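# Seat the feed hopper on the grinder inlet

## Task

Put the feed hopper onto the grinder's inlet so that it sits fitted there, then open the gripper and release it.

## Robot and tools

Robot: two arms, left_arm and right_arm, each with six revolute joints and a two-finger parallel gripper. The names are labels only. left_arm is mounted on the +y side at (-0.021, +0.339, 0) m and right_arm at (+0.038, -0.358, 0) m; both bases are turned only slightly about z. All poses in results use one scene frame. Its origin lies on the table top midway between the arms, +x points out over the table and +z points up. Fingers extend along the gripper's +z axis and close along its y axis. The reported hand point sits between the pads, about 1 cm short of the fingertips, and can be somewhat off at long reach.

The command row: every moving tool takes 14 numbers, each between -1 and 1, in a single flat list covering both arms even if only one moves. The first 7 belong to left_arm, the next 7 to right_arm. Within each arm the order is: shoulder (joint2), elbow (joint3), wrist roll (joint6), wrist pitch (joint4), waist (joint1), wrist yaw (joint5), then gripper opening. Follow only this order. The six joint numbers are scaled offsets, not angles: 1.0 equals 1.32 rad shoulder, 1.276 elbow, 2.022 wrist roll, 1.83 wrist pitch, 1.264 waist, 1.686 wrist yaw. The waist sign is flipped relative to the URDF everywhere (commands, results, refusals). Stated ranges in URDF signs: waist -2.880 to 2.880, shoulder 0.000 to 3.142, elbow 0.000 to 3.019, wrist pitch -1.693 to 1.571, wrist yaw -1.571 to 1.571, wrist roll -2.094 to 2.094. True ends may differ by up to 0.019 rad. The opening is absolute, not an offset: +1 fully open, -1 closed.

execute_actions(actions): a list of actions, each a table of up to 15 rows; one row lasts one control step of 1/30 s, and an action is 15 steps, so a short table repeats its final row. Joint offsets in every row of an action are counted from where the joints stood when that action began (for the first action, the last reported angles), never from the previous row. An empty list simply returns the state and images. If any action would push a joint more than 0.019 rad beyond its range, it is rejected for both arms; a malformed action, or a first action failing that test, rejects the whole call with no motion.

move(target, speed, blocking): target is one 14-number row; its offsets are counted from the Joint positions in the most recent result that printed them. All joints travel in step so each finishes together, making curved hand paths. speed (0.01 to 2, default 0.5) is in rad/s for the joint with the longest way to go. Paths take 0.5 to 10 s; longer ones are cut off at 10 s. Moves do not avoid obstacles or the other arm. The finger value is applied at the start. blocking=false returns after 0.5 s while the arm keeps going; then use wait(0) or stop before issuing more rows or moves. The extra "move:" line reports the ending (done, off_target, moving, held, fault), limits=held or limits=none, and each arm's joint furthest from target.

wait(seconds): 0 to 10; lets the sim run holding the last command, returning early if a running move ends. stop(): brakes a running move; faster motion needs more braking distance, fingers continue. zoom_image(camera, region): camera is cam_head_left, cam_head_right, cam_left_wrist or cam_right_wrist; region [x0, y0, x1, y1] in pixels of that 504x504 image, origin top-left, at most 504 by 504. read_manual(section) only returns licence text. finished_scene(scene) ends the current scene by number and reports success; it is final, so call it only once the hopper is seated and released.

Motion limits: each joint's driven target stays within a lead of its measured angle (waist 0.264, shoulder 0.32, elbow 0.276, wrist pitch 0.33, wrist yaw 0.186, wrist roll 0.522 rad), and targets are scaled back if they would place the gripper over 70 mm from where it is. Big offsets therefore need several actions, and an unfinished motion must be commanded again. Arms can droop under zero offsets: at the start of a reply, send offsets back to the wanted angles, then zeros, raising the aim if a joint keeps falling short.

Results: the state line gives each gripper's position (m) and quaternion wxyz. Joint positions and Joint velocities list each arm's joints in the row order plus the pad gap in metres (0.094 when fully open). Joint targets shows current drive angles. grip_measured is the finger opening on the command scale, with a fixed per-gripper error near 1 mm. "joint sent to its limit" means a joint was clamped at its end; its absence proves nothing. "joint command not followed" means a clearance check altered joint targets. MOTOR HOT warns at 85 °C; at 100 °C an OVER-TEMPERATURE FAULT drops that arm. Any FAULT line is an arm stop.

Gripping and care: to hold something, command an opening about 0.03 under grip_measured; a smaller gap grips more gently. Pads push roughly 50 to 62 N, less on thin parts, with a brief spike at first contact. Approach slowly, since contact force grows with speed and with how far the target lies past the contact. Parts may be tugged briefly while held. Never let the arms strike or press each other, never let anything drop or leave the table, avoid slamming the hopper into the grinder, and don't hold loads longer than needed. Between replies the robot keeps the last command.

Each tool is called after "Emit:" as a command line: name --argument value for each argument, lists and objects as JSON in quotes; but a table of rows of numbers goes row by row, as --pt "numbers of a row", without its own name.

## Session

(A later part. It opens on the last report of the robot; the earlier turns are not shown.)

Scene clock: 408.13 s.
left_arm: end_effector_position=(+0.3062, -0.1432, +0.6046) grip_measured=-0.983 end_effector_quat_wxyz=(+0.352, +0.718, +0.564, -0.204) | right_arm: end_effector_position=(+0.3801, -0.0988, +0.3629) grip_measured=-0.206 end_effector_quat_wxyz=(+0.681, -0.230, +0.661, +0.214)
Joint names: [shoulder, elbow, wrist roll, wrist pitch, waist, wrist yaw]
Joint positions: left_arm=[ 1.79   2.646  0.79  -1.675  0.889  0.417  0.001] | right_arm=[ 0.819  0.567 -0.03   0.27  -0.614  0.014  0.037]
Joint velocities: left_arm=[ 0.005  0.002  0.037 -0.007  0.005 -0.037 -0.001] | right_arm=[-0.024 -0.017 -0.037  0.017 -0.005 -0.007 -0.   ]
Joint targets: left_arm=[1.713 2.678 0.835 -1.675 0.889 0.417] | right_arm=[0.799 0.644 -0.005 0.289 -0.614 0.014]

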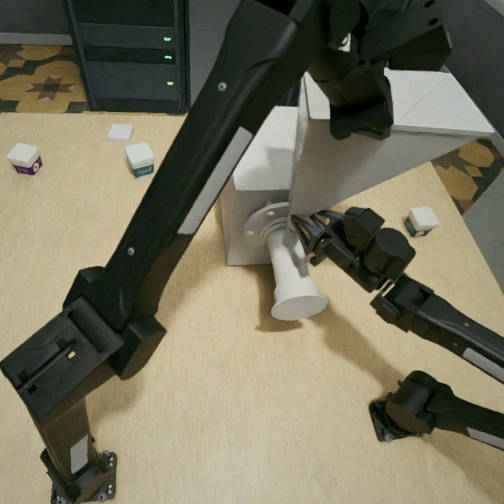

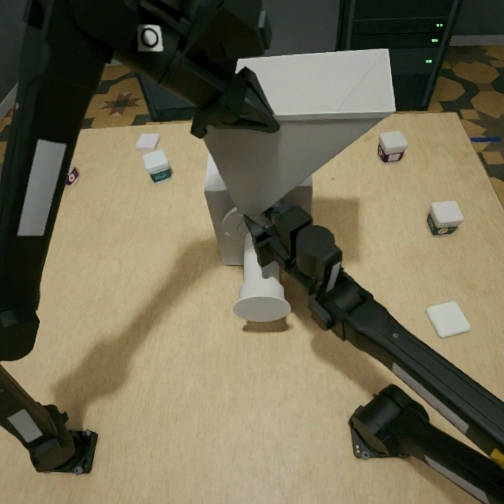

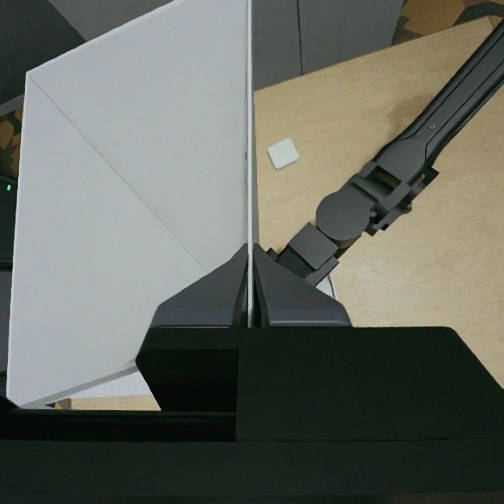

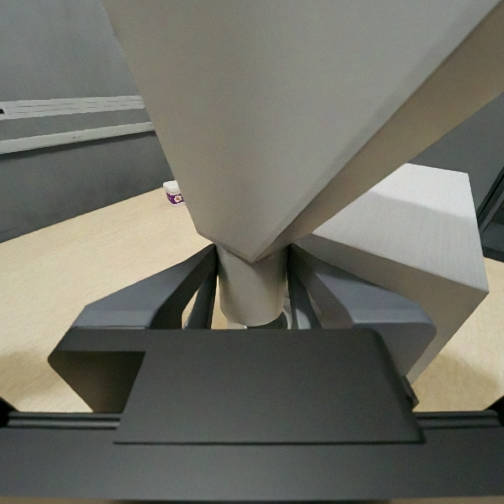

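Emit:
execute_actions --actions '[[[-0.015,0.03,0.025,0,0,0,-1,0,0.02,0.02,0.01,0.022,0,-0.4]],[[-0.05,0.03,0.025,0,0,0,-1,-0.015,0.06,0.01,0.01,0,0,-0.4]]]'

Emit:
zoom_image --camera "cam_head_left" --region '[240,180,350,290]'

Scene clock: 413.20 s.
left_arm: end_effector_position=(+0.3114, -0.1495, +0.5948) grip_measured=-0.983 end_effector_quat_wxyz=(+0.345, +0.721, +0.566, -0.204) | right_arm: end_effector_position=(+0.3868, -0.1021, +0.3549) grip_measured=-0.206 end_effector_quat_wxyz=(+0.675, -0.225, +0.671, +0.210)
Joint names: [shoulder, elbow, wrist roll, wrist pitch, waist, wrist yaw]
Joint positions: left_arm=[ 1.808  2.646  0.793 -1.675  0.889  0.418  0.001] | right_arm=[ 0.834  0.566 -0.023  0.268 -0.598  0.013  0.037]
Joint velocities: left_arm=[-0.005 -0.007 -0.022 -0.012  0.005  0.007  0.   ] | right_arm=[-0.005  0.002 -0.037 -0.012  0.005  0.066  0.   ]
Joint targets: left_arm=[1.742 2.684 0.843 -1.675 0.889 0.418] | right_arm=[0.815 0.642 -0.003 0.286 -0.598 0.013]

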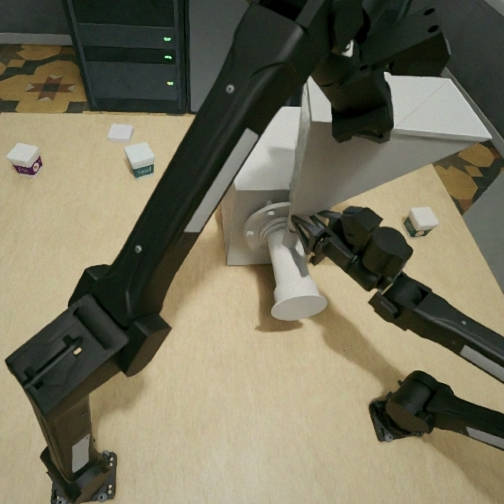

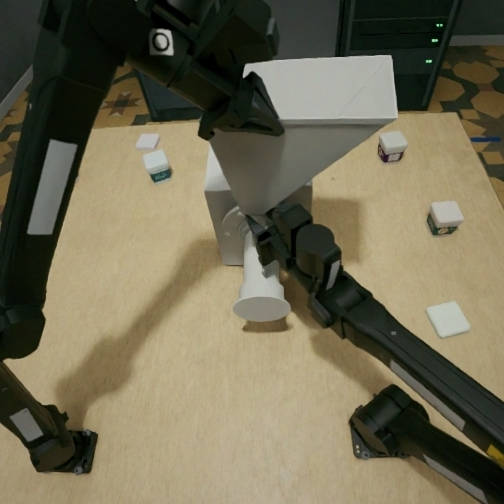

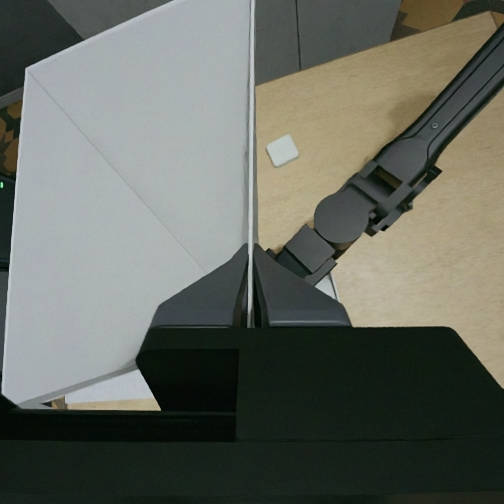

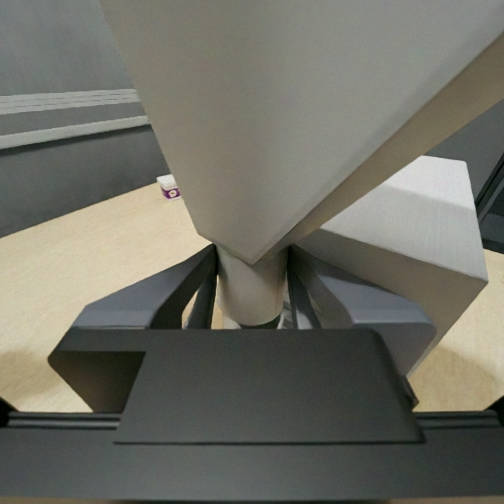

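Region (240, 180, 350, 290) of cam_head_left's 504x504 image, scaled by 4.582, with more detail than that image has.

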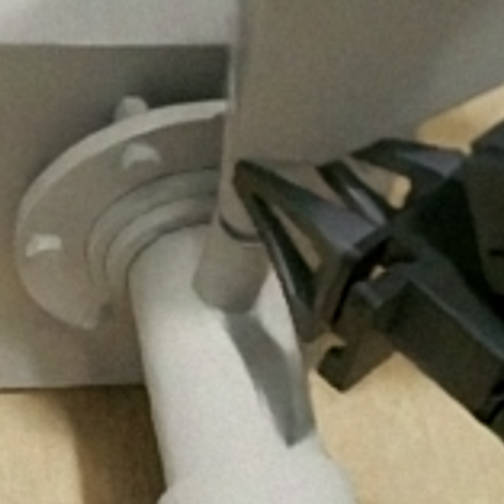

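Emit:
execute_actions --actions '[[[-0.015,0.03,0.025,0,0,0,-1,-0.01,0,0.02,0,0.013,0,-0.4]],[[-0.02,0.03,0.025,0,0,0,-1,-0.01,0.01,0.01,0,0,0,-0.4]],[[-0.05,0.03,0.025,0,0,0,-1,-0.015,0.05,0.01,0.01,0,0,-0.4]]]'

Emit:
zoom_image --camera "cam_head_left" --region '[260,190,340,270]'

Emit:
zoom_image --camera "cam_right_wrist" --region '[170,240,330,340]'

Scene clock: 421.17 s.
left_arm: end_effector_position=(+0.3188, -0.1594, +0.5794) grip_measured=-0.983 end_effector_quat_wxyz=(+0.332, +0.723, +0.570, -0.207) | right_arm: end_effector_position=(+0.3872, -0.1069, +0.3374) grip_measured=-0.206 end_effector_quat_wxyz=(+0.659, -0.216, +0.688, +0.213)
Joint names: [shoulder, elbow, wrist roll, wrist pitch, waist, wrist yaw]
Joint positions: left_arm=[ 1.835  2.646  0.793 -1.675  0.89   0.423  0.001] | right_arm=[ 0.834  0.544  0.009  0.25  -0.588  0.013  0.037]
Joint velocities: left_arm=[-0.005 -0.017 -0.007  0.002  0.015 -0.007  0.001] | right_arm=[-0.024 -0.002  0.007 -0.007 -0.005 -0.022  0.   ]
Joint targets: left_arm=[1.770 2.684 0.844 -1.675 0.890 0.423] | right_arm=[0.815 0.608 0.029 0.268 -0.588 0.013]

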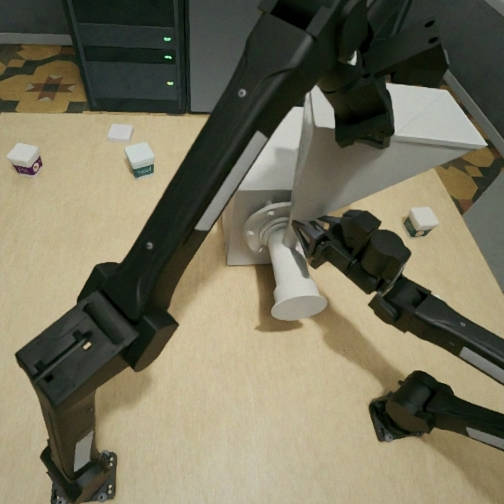

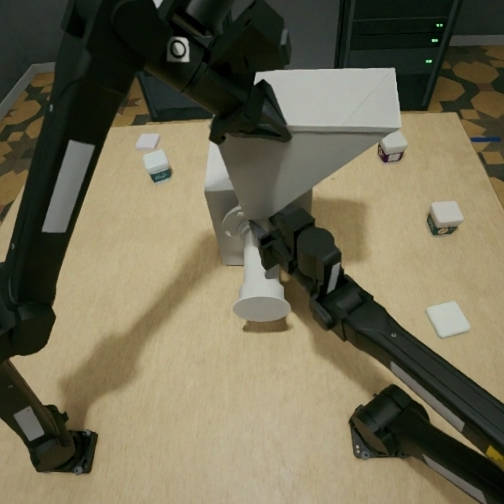

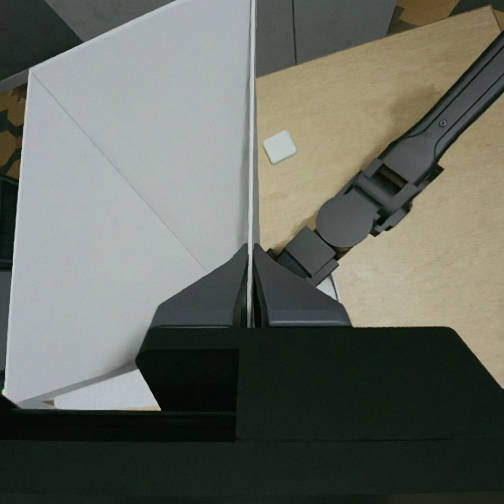

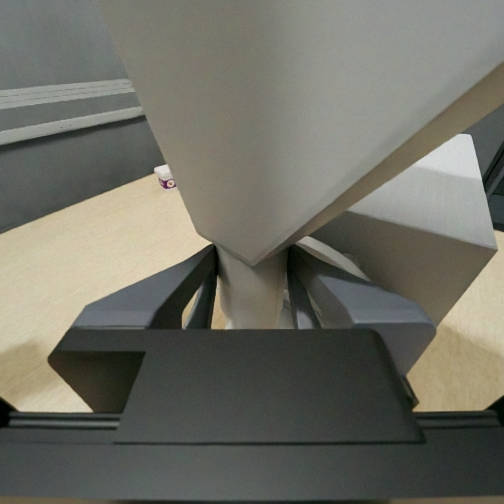

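Region (260, 190, 340, 270) of cam_head_left's 504x504 image, scaled by 6.300, with more detail than that image has.

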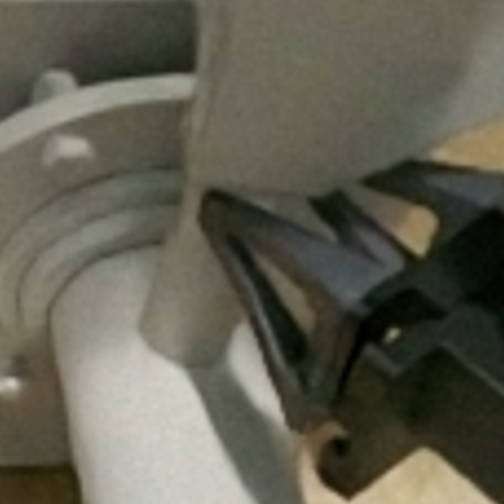

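Region (170, 240, 330, 340) of cam_right_wrist's 504x504 image, scaled by 3.150, with more detail than that image has; it fills the top 315 rows of this view, and the rest is white.

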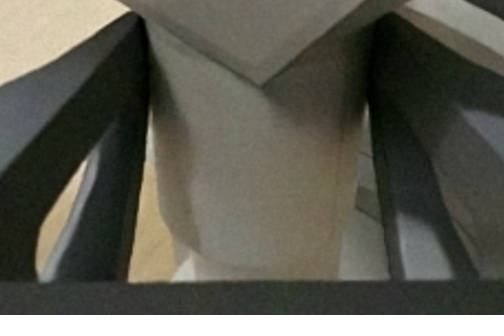

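Emit:
execute_actions --actions '[[[-0.03,0.01,0.025,0,-0.01,0,-1,0.01,0.04,0,0.01,0.012,0,-0.4]],[[-0.02,0,0.025,0,0,0,-1,0.01,0.01,0,0,0,0,-0.4]],[[-0.03,-0.01,0.025,0,0,0,-1,0.01,0.0,0,0,0,0,-0.4]]]'

Emit:
zoom_image --camera "cam_right_wrist" --region '[170,240,330,340]'

Scene clock: 435.03 s.
left_arm: end_effector_position=(+0.3156, -0.1580, +0.5769) grip_measured=-0.984 end_effector_quat_wxyz=(+0.327, +0.727, +0.567, -0.210) | right_arm: end_effector_position=(+0.3873, -0.1066, +0.3363) grip_measured=-0.206 end_effector_quat_wxyz=(+0.659, -0.221, +0.687, +0.210)
Joint names: [shoulder, elbow, wrist roll, wrist pitch, waist, wrist yaw]
Joint positions: left_arm=[ 1.824  2.623  0.804 -1.675  0.89   0.431  0.001] | right_arm=[ 0.836  0.544 -0.002  0.25  -0.587  0.009  0.037]
Joint velocities: left_arm=[ 0.015  0.022  0.037 -0.027  0.015  0.022 -0.002] | right_arm=[-0.005  0.002  0.095  0.002  0.015 -0.037 -0.   ]
Joint targets: left_arm=[1.795 2.626 0.845 -1.675 0.890 0.428] | right_arm=[0.849 0.544 0.007 0.250 -0.587 0.011]

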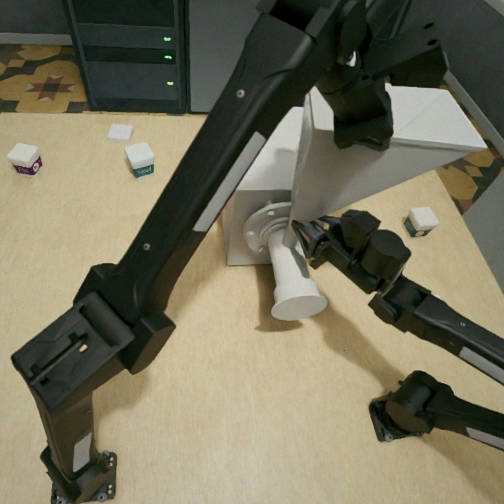

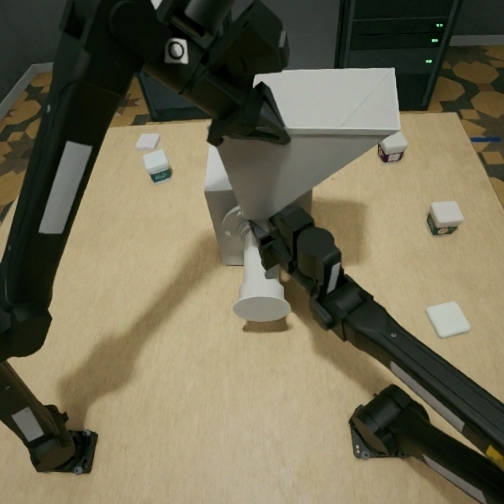

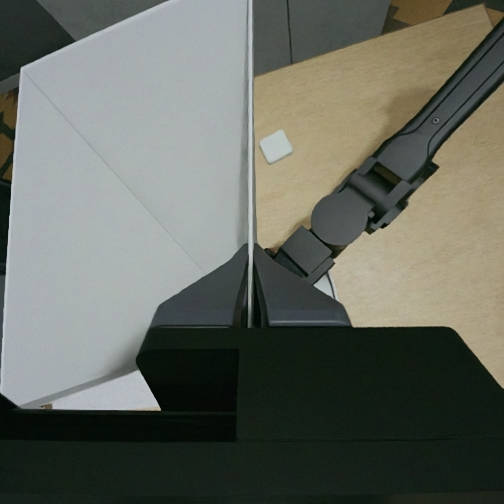

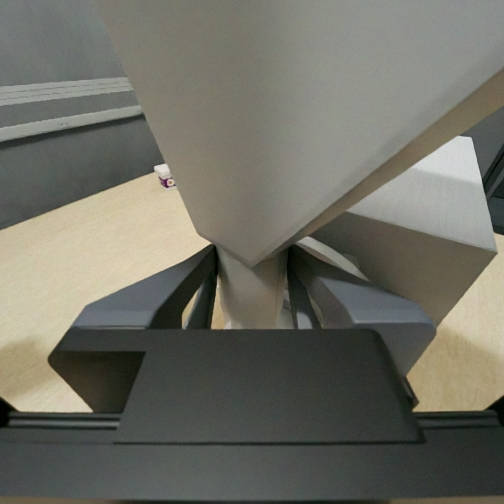

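Region (170, 240, 330, 340) of cam_right_wrist's 504x504 image, scaled by 3.150, with more detail than that image has; it fills the top 315 rows of this view, and the rest is white.

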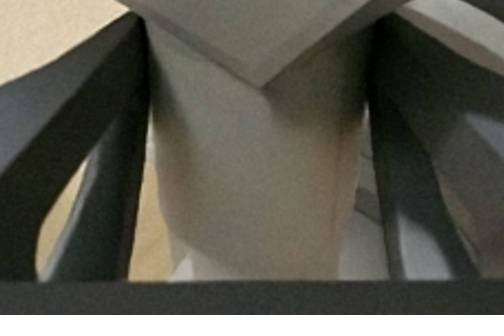

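Resting on the rim. Slide toward +x.

Emit:
execute_actions --actions '[[[-0.03,0.03,0.025,0,-0.015,0,-1,0.015,0.09,0,0.01,0.022,0,-0.4]],[[-0.02,0.01,0.025,0,0,0,-1,0.01,0.01,0,0,0,0,-0.4]],[[-0.02,0,0.02,0,0,0,-1,0.01,0.0,0,0,0,0,-0.4]]]'

Emit:
zoom_image --camera "cam_right_wrist" --region '[170,240,330,340]'

Emit:
zoom_image --camera "cam_head_left" --region '[260,190,340,270]'

Scene clock: 443.30 s.
left_arm: end_effector_position=(+0.3170, -0.1559, +0.5774) grip_measured=-0.984 end_effector_quat_wxyz=(+0.328, +0.727, +0.565, -0.210) | right_arm: end_effector_position=(+0.3892, -0.1059, +0.3370) grip_measured=-0.207 end_effector_quat_wxyz=(+0.659, -0.225, +0.687, +0.208)
Joint names: [shoulder, elbow, wrist roll, wrist pitch, waist, wrist yaw]
Joint positions: left_arm=[ 1.822  2.62   0.811 -1.675  0.884  0.437  0.001] | right_arm=[ 0.842  0.549 -0.011  0.249 -0.583  0.002  0.037]
Joint velocities: left_arm=[-0.005  0.007 -0.051  0.002  0.015  0.007 -0.   ] | right_arm=[ 0.015 -0.002 -0.022 -0.002  0.005  0.007  0.   ]
Joint targets: left_arm=[1.796 2.623 0.851 -1.675 0.884 0.434] | right_arm=[0.855 0.550 -0.010 0.249 -0.583 0.002]

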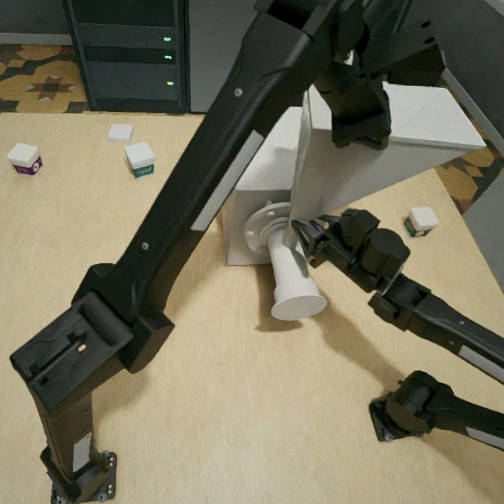

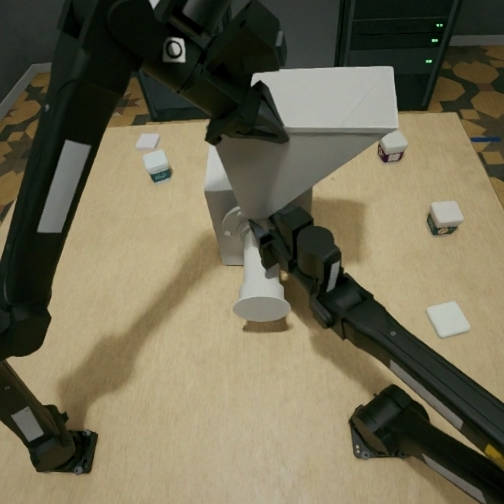

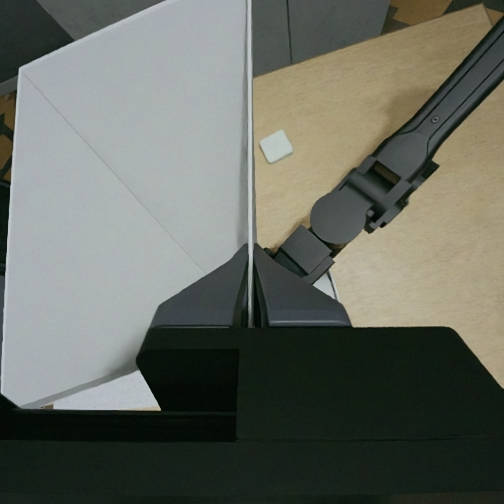

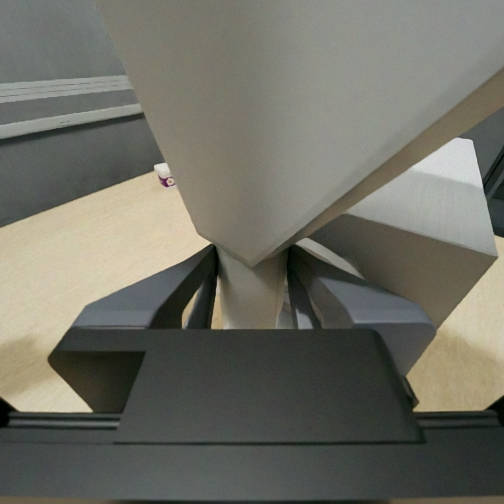

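Region (170, 240, 330, 340) of cam_right_wrist's 504x504 image, scaled by 3.150, with more detail than that image has; it fills the top 315 rows of this view, and the rest is white.

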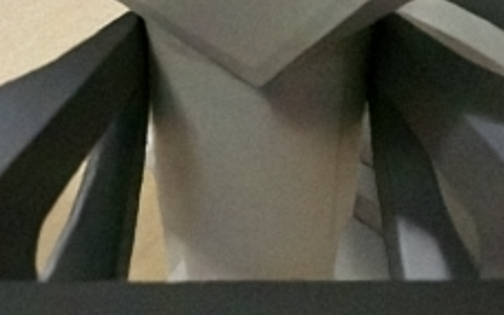

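Region (260, 190, 340, 270) of cam_head_left's 504x504 image, scaled by 6.300, with more detail than that image has.

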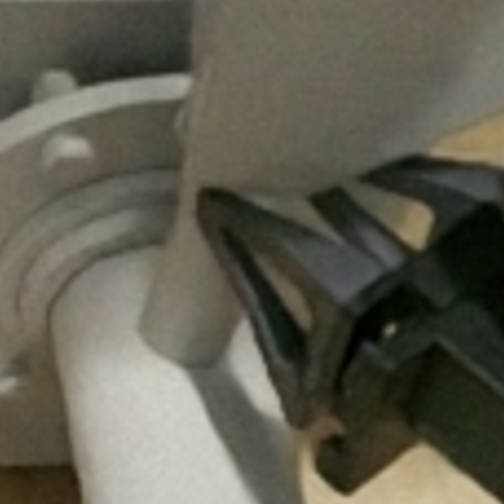

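Emit:
execute_actions --actions '[[[-0.02,0.03,0.025,0,-0.015,0,-1,0.015,0.095,0,0.01,0,0,-0.4]],[[-0.01,0.01,0.02,0,0,0,-1,0.015,0.01,0,0,0,0,-0.4]],[[-0.01,0,0.02,0,0,0,-1,0.01,-0.02,0,-0.01,0,0,-0.4]],[[-0.01,0,0.02,0,0,0,-1,0.01,-0.02,0,0,0,0,-0.4]]]'

Scene clock: 457.43 s.
left_arm: end_effector_position=(+0.3175, -0.1553, +0.5773) grip_measured=-0.984 end_effector_quat_wxyz=(+0.328, +0.728, +0.563, -0.213) | right_arm: end_effector_position=(+0.3896, -0.1057, +0.3355) grip_measured=-0.207 end_effector_quat_wxyz=(+0.659, -0.226, +0.687, +0.207)
Joint names: [shoulder, elbow, wrist roll, wrist pitch, waist, wrist yaw]
Joint positions: left_arm=[ 1.821  2.619  0.815 -1.675  0.881  0.445  0.001] | right_arm=[ 0.845  0.548 -0.013  0.25  -0.583  0.002  0.037]
Joint velocities: left_arm=[ 0.005  0.012  0.007  0.017  0.005 -0.037 -0.   ] | right_arm=[-0.005 -0.007 -0.037 -0.007  0.005 -0.007 -0.   ]
Joint targets: left_arm=[1.808 2.619 0.855 -1.675 0.881 0.445] | right_arm=[0.858 0.524 -0.013 0.248 -0.583 0.002]

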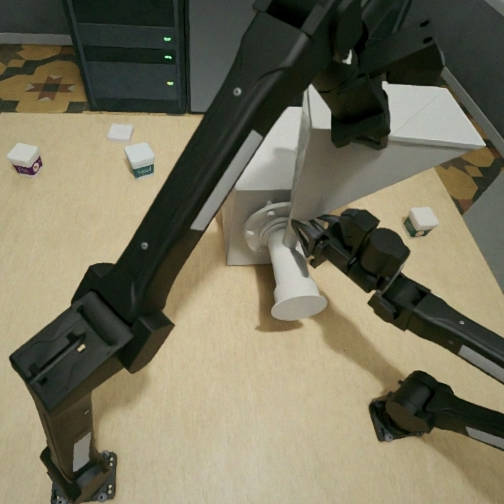

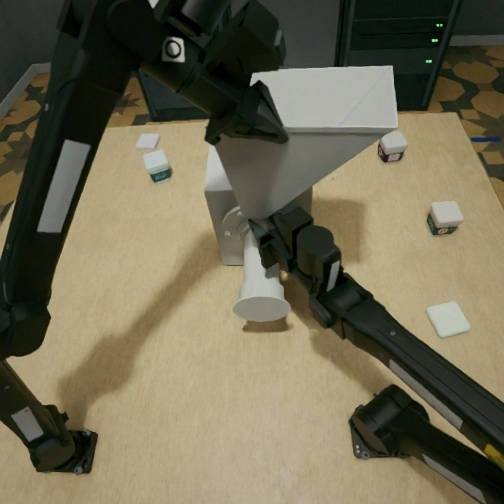

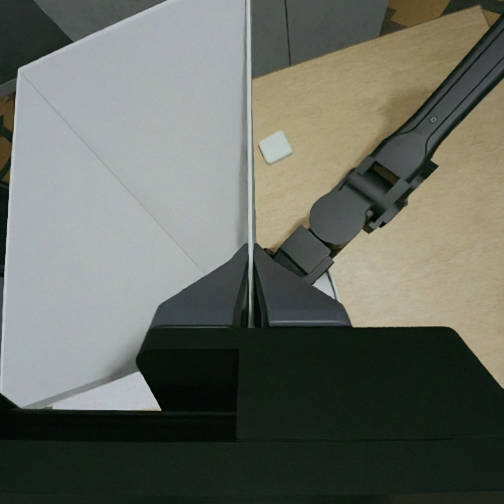

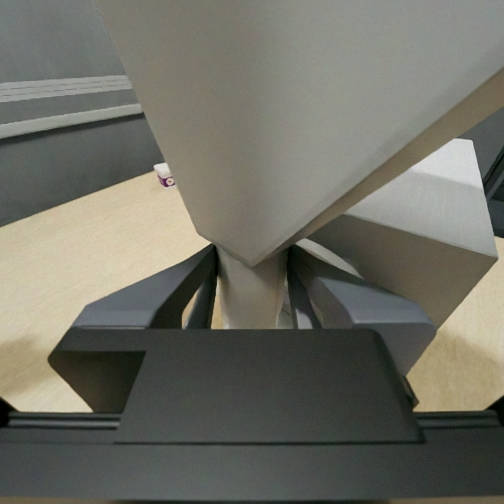

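It rests stably; back the right hand off to see.

Emit:
execute_actions --actions '[[[-0.015,0.01,0.015,0,0,0,-1,0,0.02,0,0,0,0,0.7]],[[-0.015,0.01,0.015,0,0,0,-1,-0.1,-0.07,0,0,0,0,0.7]],[[-0.015,0.01,0.015,0,0,0,-1,-0.1,-0.06,0,0,0,0,0.7]],[[-0.015,0.01,0.015,0,0,0,-1,-0.1,-0.06,0,0,0,0,0.7]]]'

Emit:
zoom_image --camera "cam_right_wrist" --region '[180,170,330,320]'

Emit:
zoom_image --camera "cam_head_left" --region '[260,190,340,270]'

Emit:
zoom_image --camera "cam_head_right" --region '[220,190,300,270]'

Scene clock: 470.03 s.
left_arm: end_effector_position=(+0.3168, -0.1558, +0.5774) grip_measured=-0.984 end_effector_quat_wxyz=(+0.328, +0.728, +0.563, -0.214) | right_arm: end_effector_position=(+0.3049, -0.1666, +0.3260) grip_measured=+0.697 end_effector_quat_wxyz=(+0.712, -0.208, +0.632, +0.224)
Joint names: [shoulder, elbow, wrist roll, wrist pitch, waist, wrist yaw]
Joint positions: left_arm=[ 1.821  2.619  0.815 -1.675  0.882  0.447  0.001] | right_arm=[ 0.426  0.292 -0.013  0.25  -0.583  0.002  0.08 ]
Joint velocities: left_arm=[ 0.005 -0.012  0.022 -0.002  0.024 -0.037 -0.001] | right_arm=[-0.005 -0.002  0.037  0.022  0.015 -0.037  0.   ]
Joint targets: left_arm=[1.802 2.631 0.845 -1.675 0.882 0.447] | right_arm=[0.432 0.295 -0.013 0.250 -0.583 0.002]

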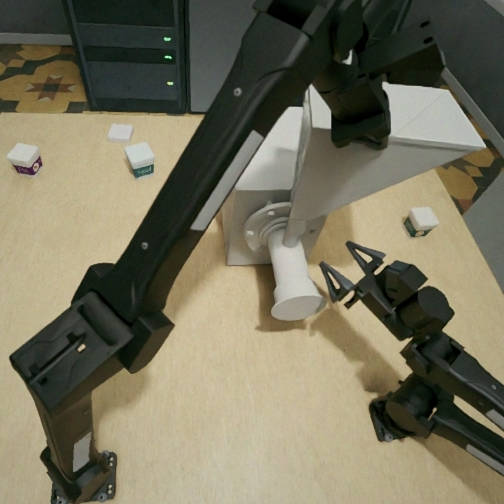

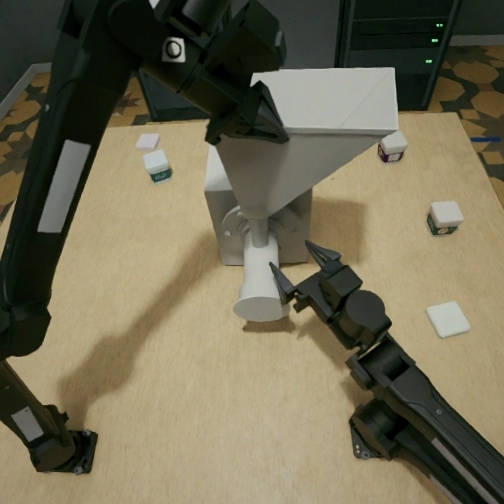

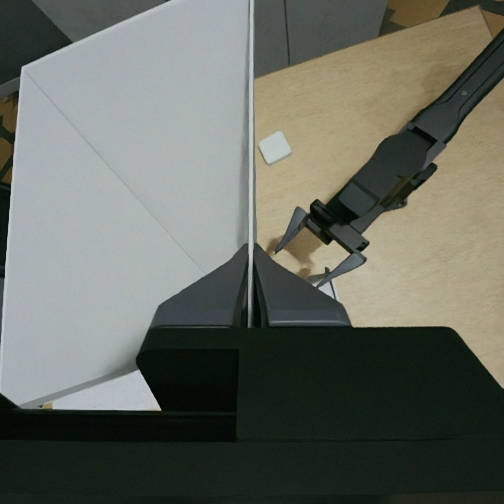

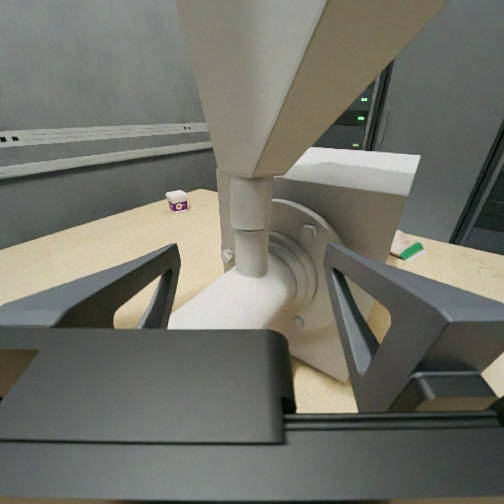

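Region (180, 170, 330, 320) of cam_right_wrist's 504x504 image, scaled by 3.360, with more detail than that image has.

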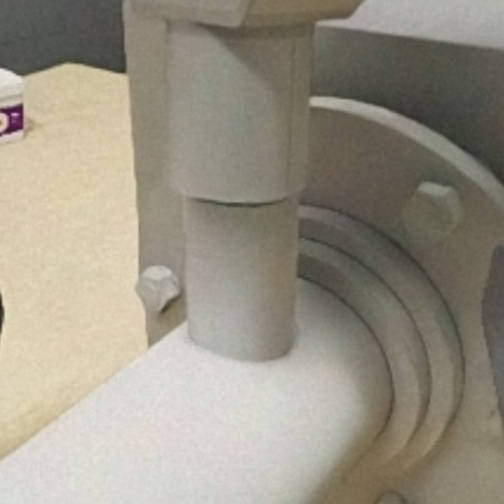

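Region (260, 190, 340, 270) of cam_head_left's 504x504 image, scaled by 6.300, with more detail than that image has.

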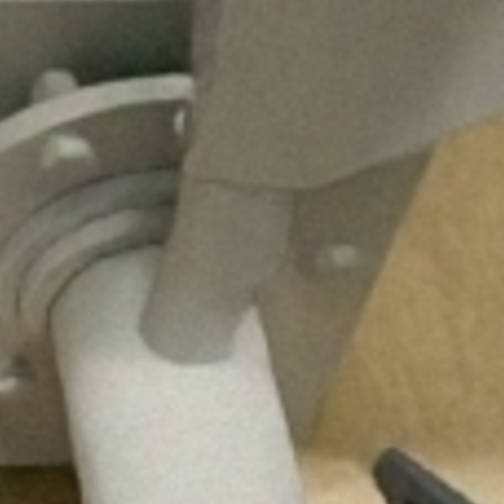

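Region (220, 190, 300, 270) of cam_head_right's 504x504 image, scaled by 6.300, with more detail than that image has.

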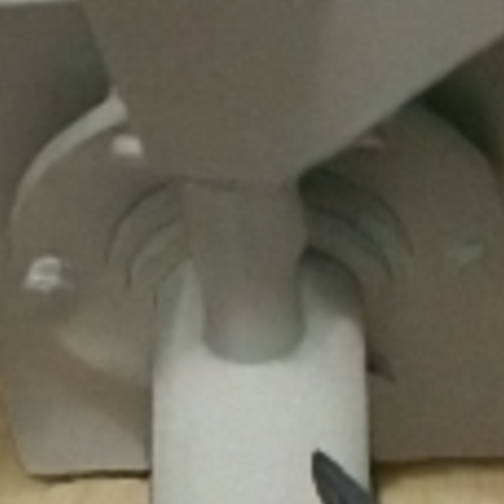

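Emit:
execute_actions --actions '[[[-0.045,0.04,0.06,0,0,-0.01,-1,0,0.01,0,0,0,0,0.7]],[[-0.045,0.04,0.07,0,0,-0.015,-1,0,0.01,0,0,0,0,0.7]],[[-0.02,0.02,0.03,0,0,0,-1,0,0.01,0,0,0,0,0.7]]]'

Emit:
zoom_image --camera "cam_right_wrist" --region '[180,170,330,320]'

Scene clock: 480.50 s.
left_arm: end_effector_position=(+0.3138, -0.1572, +0.5774) grip_measured=-0.981 end_effector_quat_wxyz=(+0.333, +0.745, +0.543, -0.200) | right_arm: end_effector_position=(+0.3049, -0.1666, +0.3260) grip_measured=+0.697 end_effector_quat_wxyz=(+0.712, -0.208, +0.632, +0.224)
Joint names: [shoulder, elbow, wrist roll, wrist pitch, waist, wrist yaw]
Joint positions: left_arm=[ 1.819  2.617  0.867 -1.675  0.891  0.432  0.001] | right_arm=[ 0.426  0.292 -0.013  0.25  -0.583  0.002  0.08 ]
Joint velocities: left_arm=[-0.015 -0.002 -0.051  0.007  0.015 -0.022 -0.   ] | right_arm=[-0.005  0.002  0.022  0.017  0.015 -0.022 -0.   ]
Joint targets: left_arm=[1.791 2.644 0.936 -1.675 0.890 0.427] | right_arm=[0.426 0.305 -0.013 0.250 -0.583 0.002]

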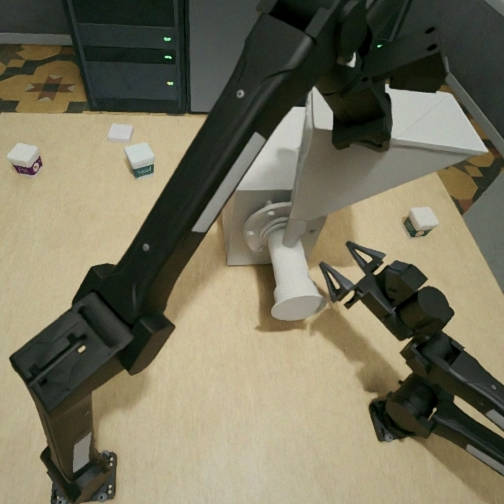

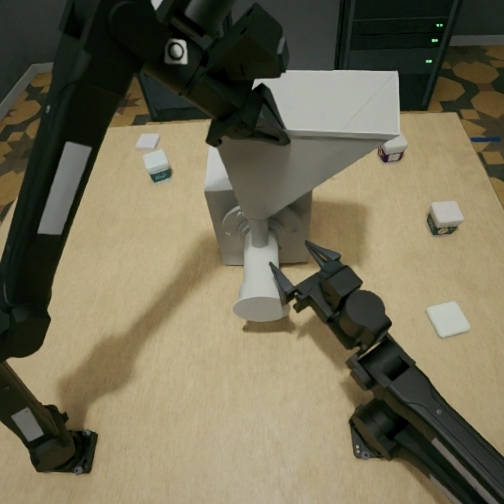

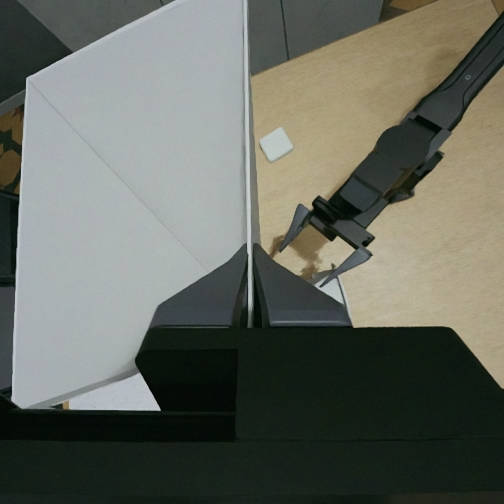

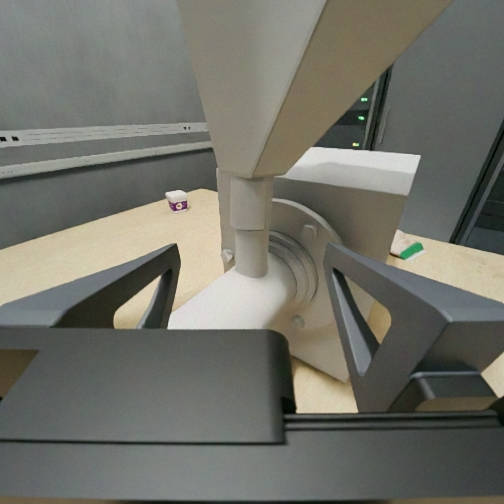

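Region (180, 170, 330, 320) of cam_right_wrist's 504x504 image, scaled by 3.360, with more detail than that image has.

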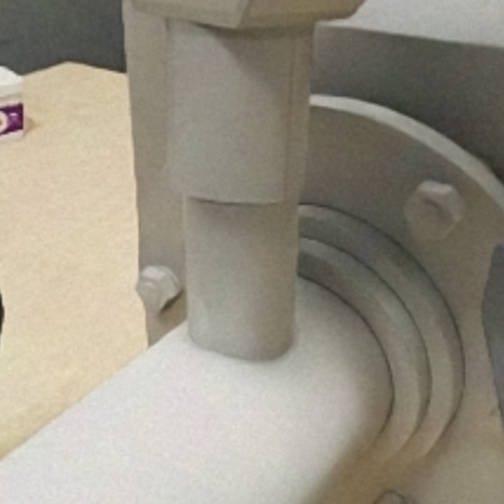

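Emit:
execute_actions --actions '[[[-0.04,0.04,0.03,0.04,0,0,-1,0,0.01,0,0,0,0,0.7]],[[-0.03,0.04,0.03,0.05,0,0,-1,0,0.01,0,0,0,0,0.7]],[[-0.02,0.01,0.02,0.03,0,0,-1,0,0.01,0,0,0,0,0.7]],[[-0.02,0,0.02,0.03,0,0,-1,0,0.01,0,0,0,0,0.7]]]'

Emit:
zoom_image --camera "cam_right_wrist" --region '[180,170,330,320]'

Scene clock: 491.43 s.
left_arm: end_effector_position=(+0.3119, -0.1600, +0.5752) grip_measured=-0.982 end_effector_quat_wxyz=(+0.330, +0.741, +0.547, -0.206) | right_arm: end_effector_position=(+0.3049, -0.1666, +0.3260) grip_measured=+0.697 end_effector_quat_wxyz=(+0.712, -0.208, +0.632, +0.224)
Joint names: [shoulder, elbow, wrist roll, wrist pitch, waist, wrist yaw]
Joint positions: left_arm=[ 1.818  2.607  0.85  -1.669  0.895  0.438  0.001] | right_arm=[ 0.426  0.292 -0.013  0.25  -0.583  0.002  0.08 ]
Joint velocities: left_arm=[ 0.015 -0.017 -0.007  0.002  0.034  0.022  0.001] | right_arm=[-0.005 -0.012  0.007  0.022 -0.005  0.007 -0.   ]
Joint targets: left_arm=[1.793 2.614 0.892 -1.614 0.892 0.435] | right_arm=[0.426 0.305 -0.013 0.250 -0.583 0.002]

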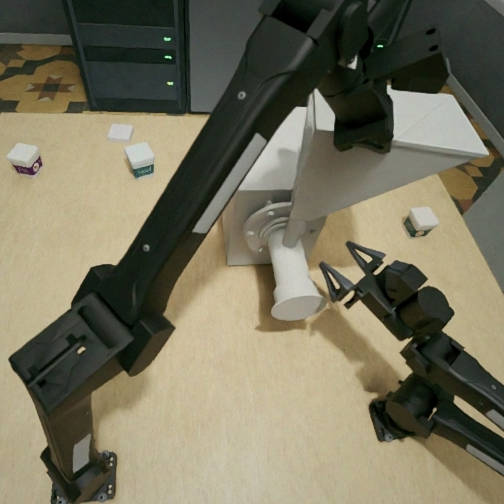

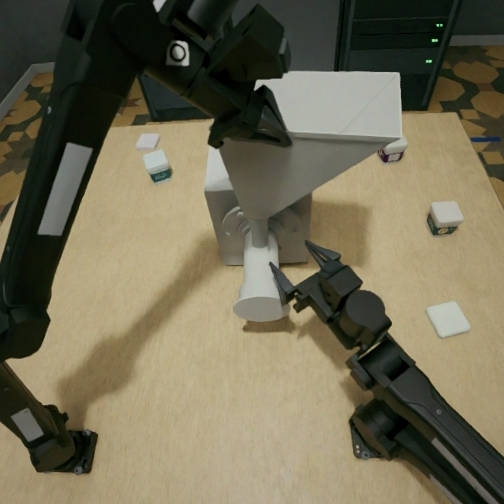

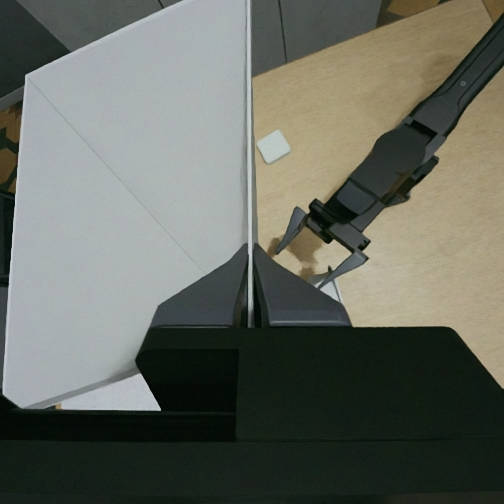

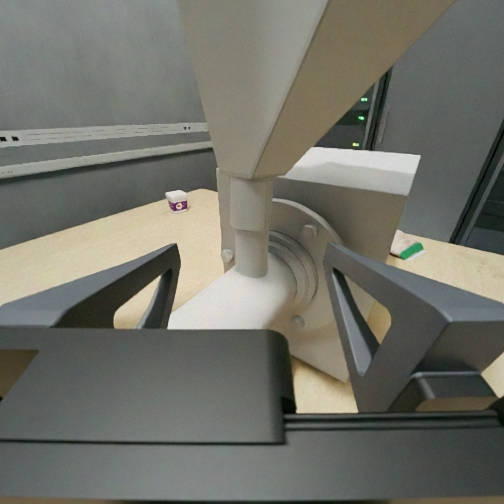

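Region (180, 170, 330, 320) of cam_right_wrist's 504x504 image, scaled by 3.360, with more detail than that image has.

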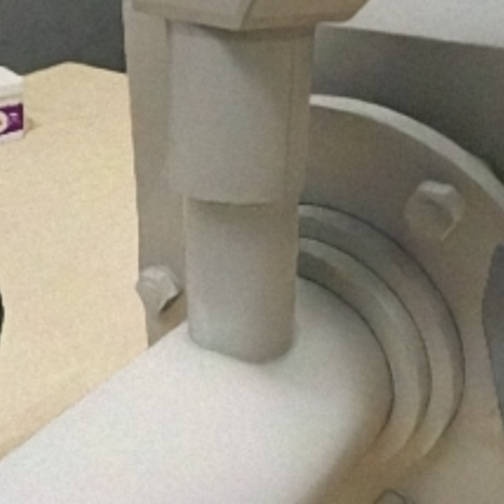

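Emit:
execute_actions --actions '[[[-0.05,0.035,0.06,0.06,-0.015,-0.015,-1,0,0.01,0,0,0,0,0.7]],[[-0.05,0.035,0.06,0.07,-0.015,-0.015,-1,0,0.01,0,0,0,0,0.7]],[[-0.035,0.025,0.035,0.03,0,0,-1,0,0.01,0,0,0,0,0.7]]]'

Emit:
zoom_image --camera "cam_right_wrist" --region '[180,170,330,320]'

Scene clock: 499.60 s.
left_arm: end_effector_position=(+0.3356, -0.1635, +0.5769) grip_measured=-0.982 end_effector_quat_wxyz=(+0.363, +0.747, +0.529, -0.171) | right_arm: end_effector_position=(+0.3049, -0.1666, +0.3260) grip_measured=+0.697 end_effector_quat_wxyz=(+0.712, -0.208, +0.632, +0.224)
Joint names: [shoulder, elbow, wrist roll, wrist pitch, waist, wrist yaw]
Joint positions: left_arm=[ 1.824  2.6    0.907 -1.601  0.881  0.394  0.001] | right_arm=[ 0.426  0.292 -0.013  0.25  -0.583  0.002  0.08 ]
Joint velocities: left_arm=[-0.005  0.007  0.051  0.002  0.015 -0.037  0.   ] | right_arm=[ 0.005  0.002  0.007 -0.022  0.005  0.037  0.001]
Joint targets: left_arm=[1.777 2.634 0.977 -1.546 0.881 0.393] | right_arm=[0.426 0.305 -0.013 0.250 -0.583 0.002]

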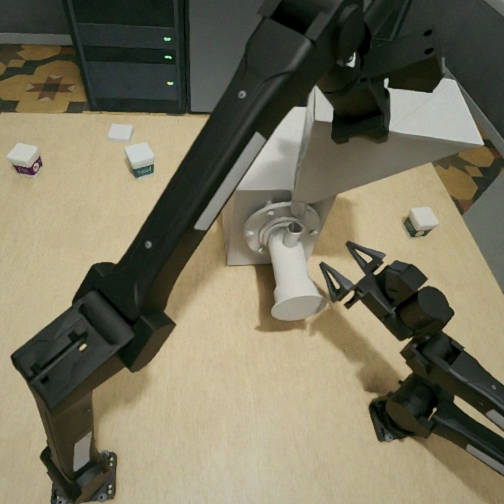

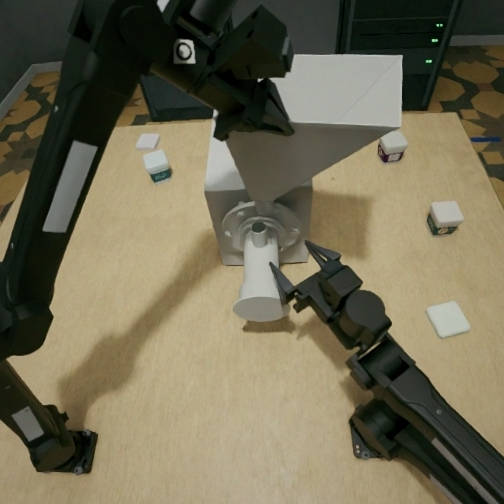

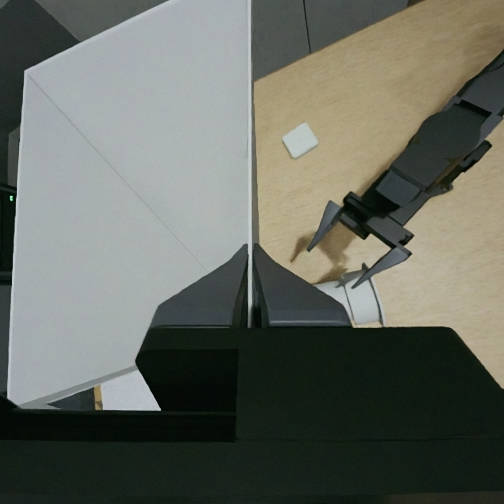

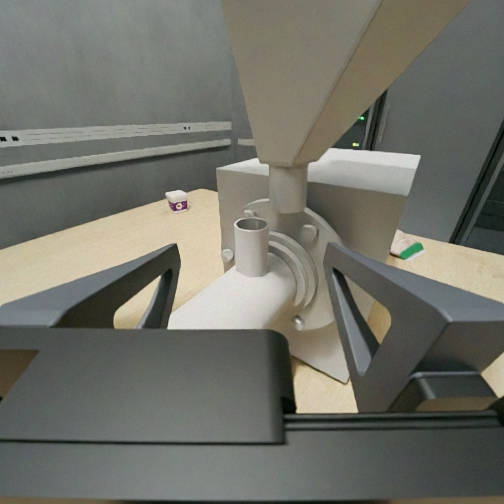

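Region (180, 170, 330, 320) of cam_right_wrist's 504x504 image, scaled by 3.360, with more detail than that image has.

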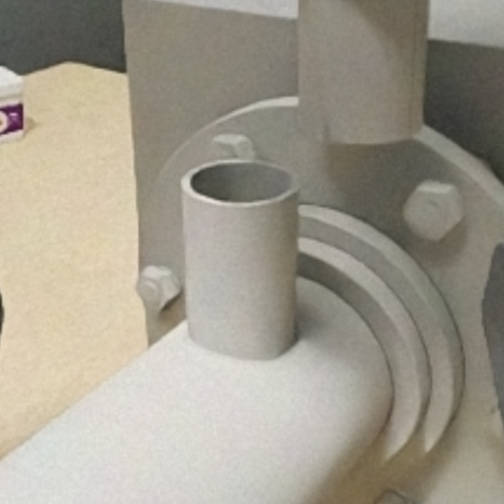

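Emit:
execute_actions --actions '[[[-0.085,0.03,0.03,-0.04,0,0,-1,0,0.01,0,0,0,0,0.7]],[[-0.075,0.035,0.03,0,0,0,-1,0,0.01,0,0,0,0,0.7]],[[-0.05,0.045,0.03,0,0,0,-1,0,0.01,0,0,0,0,0.7]]]'

Scene clock: 509.13 s.
left_arm: end_effector_position=(+0.3220, -0.1507, +0.5708) grip_measured=-0.983 end_effector_quat_wxyz=(+0.333, +0.756, +0.536, -0.174) | right_arm: end_effector_position=(+0.3049, -0.1666, +0.3260) grip_measured=+0.697 end_effector_quat_wxyz=(+0.712, -0.208, +0.632, +0.224)
Joint names: [shoulder, elbow, wrist roll, wrist pitch, waist, wrist yaw]
Joint positions: left_arm=[ 1.811  2.595  0.917 -1.676  0.883  0.396  0.001] | right_arm=[ 0.426  0.292 -0.013  0.25  -0.583  0.002  0.08 ]
Joint velocities: left_arm=[-0.005  0.012 -0.007  0.012 -0.005 -0.022 -0.001] | right_arm=[-0.005  0.007  0.022 -0.002  0.015  0.007  0.   ]
Joint targets: left_arm=[1.745 2.653 0.978 -1.676 0.883 0.396] | right_arm=[0.426 0.305 -0.013 0.250 -0.583 0.002]

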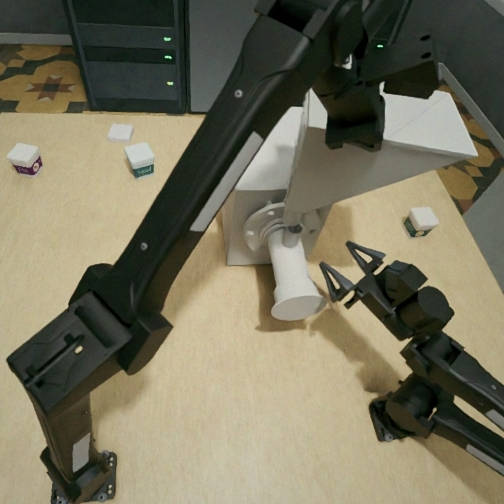

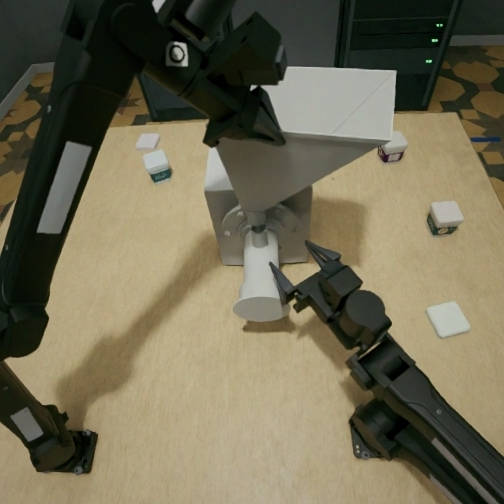

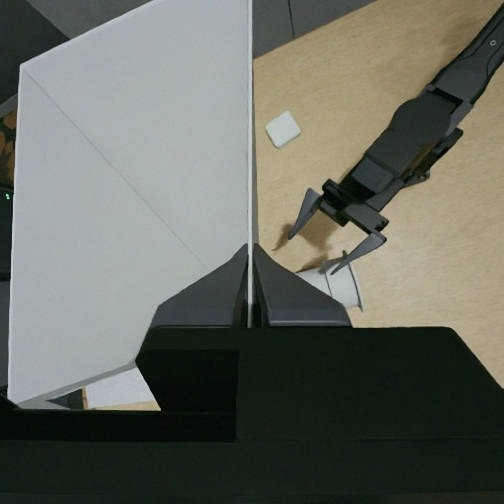

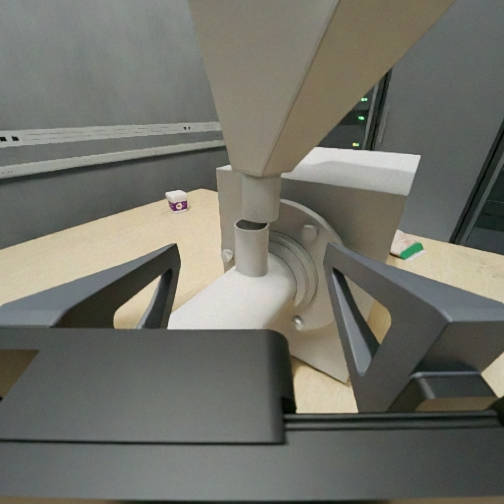

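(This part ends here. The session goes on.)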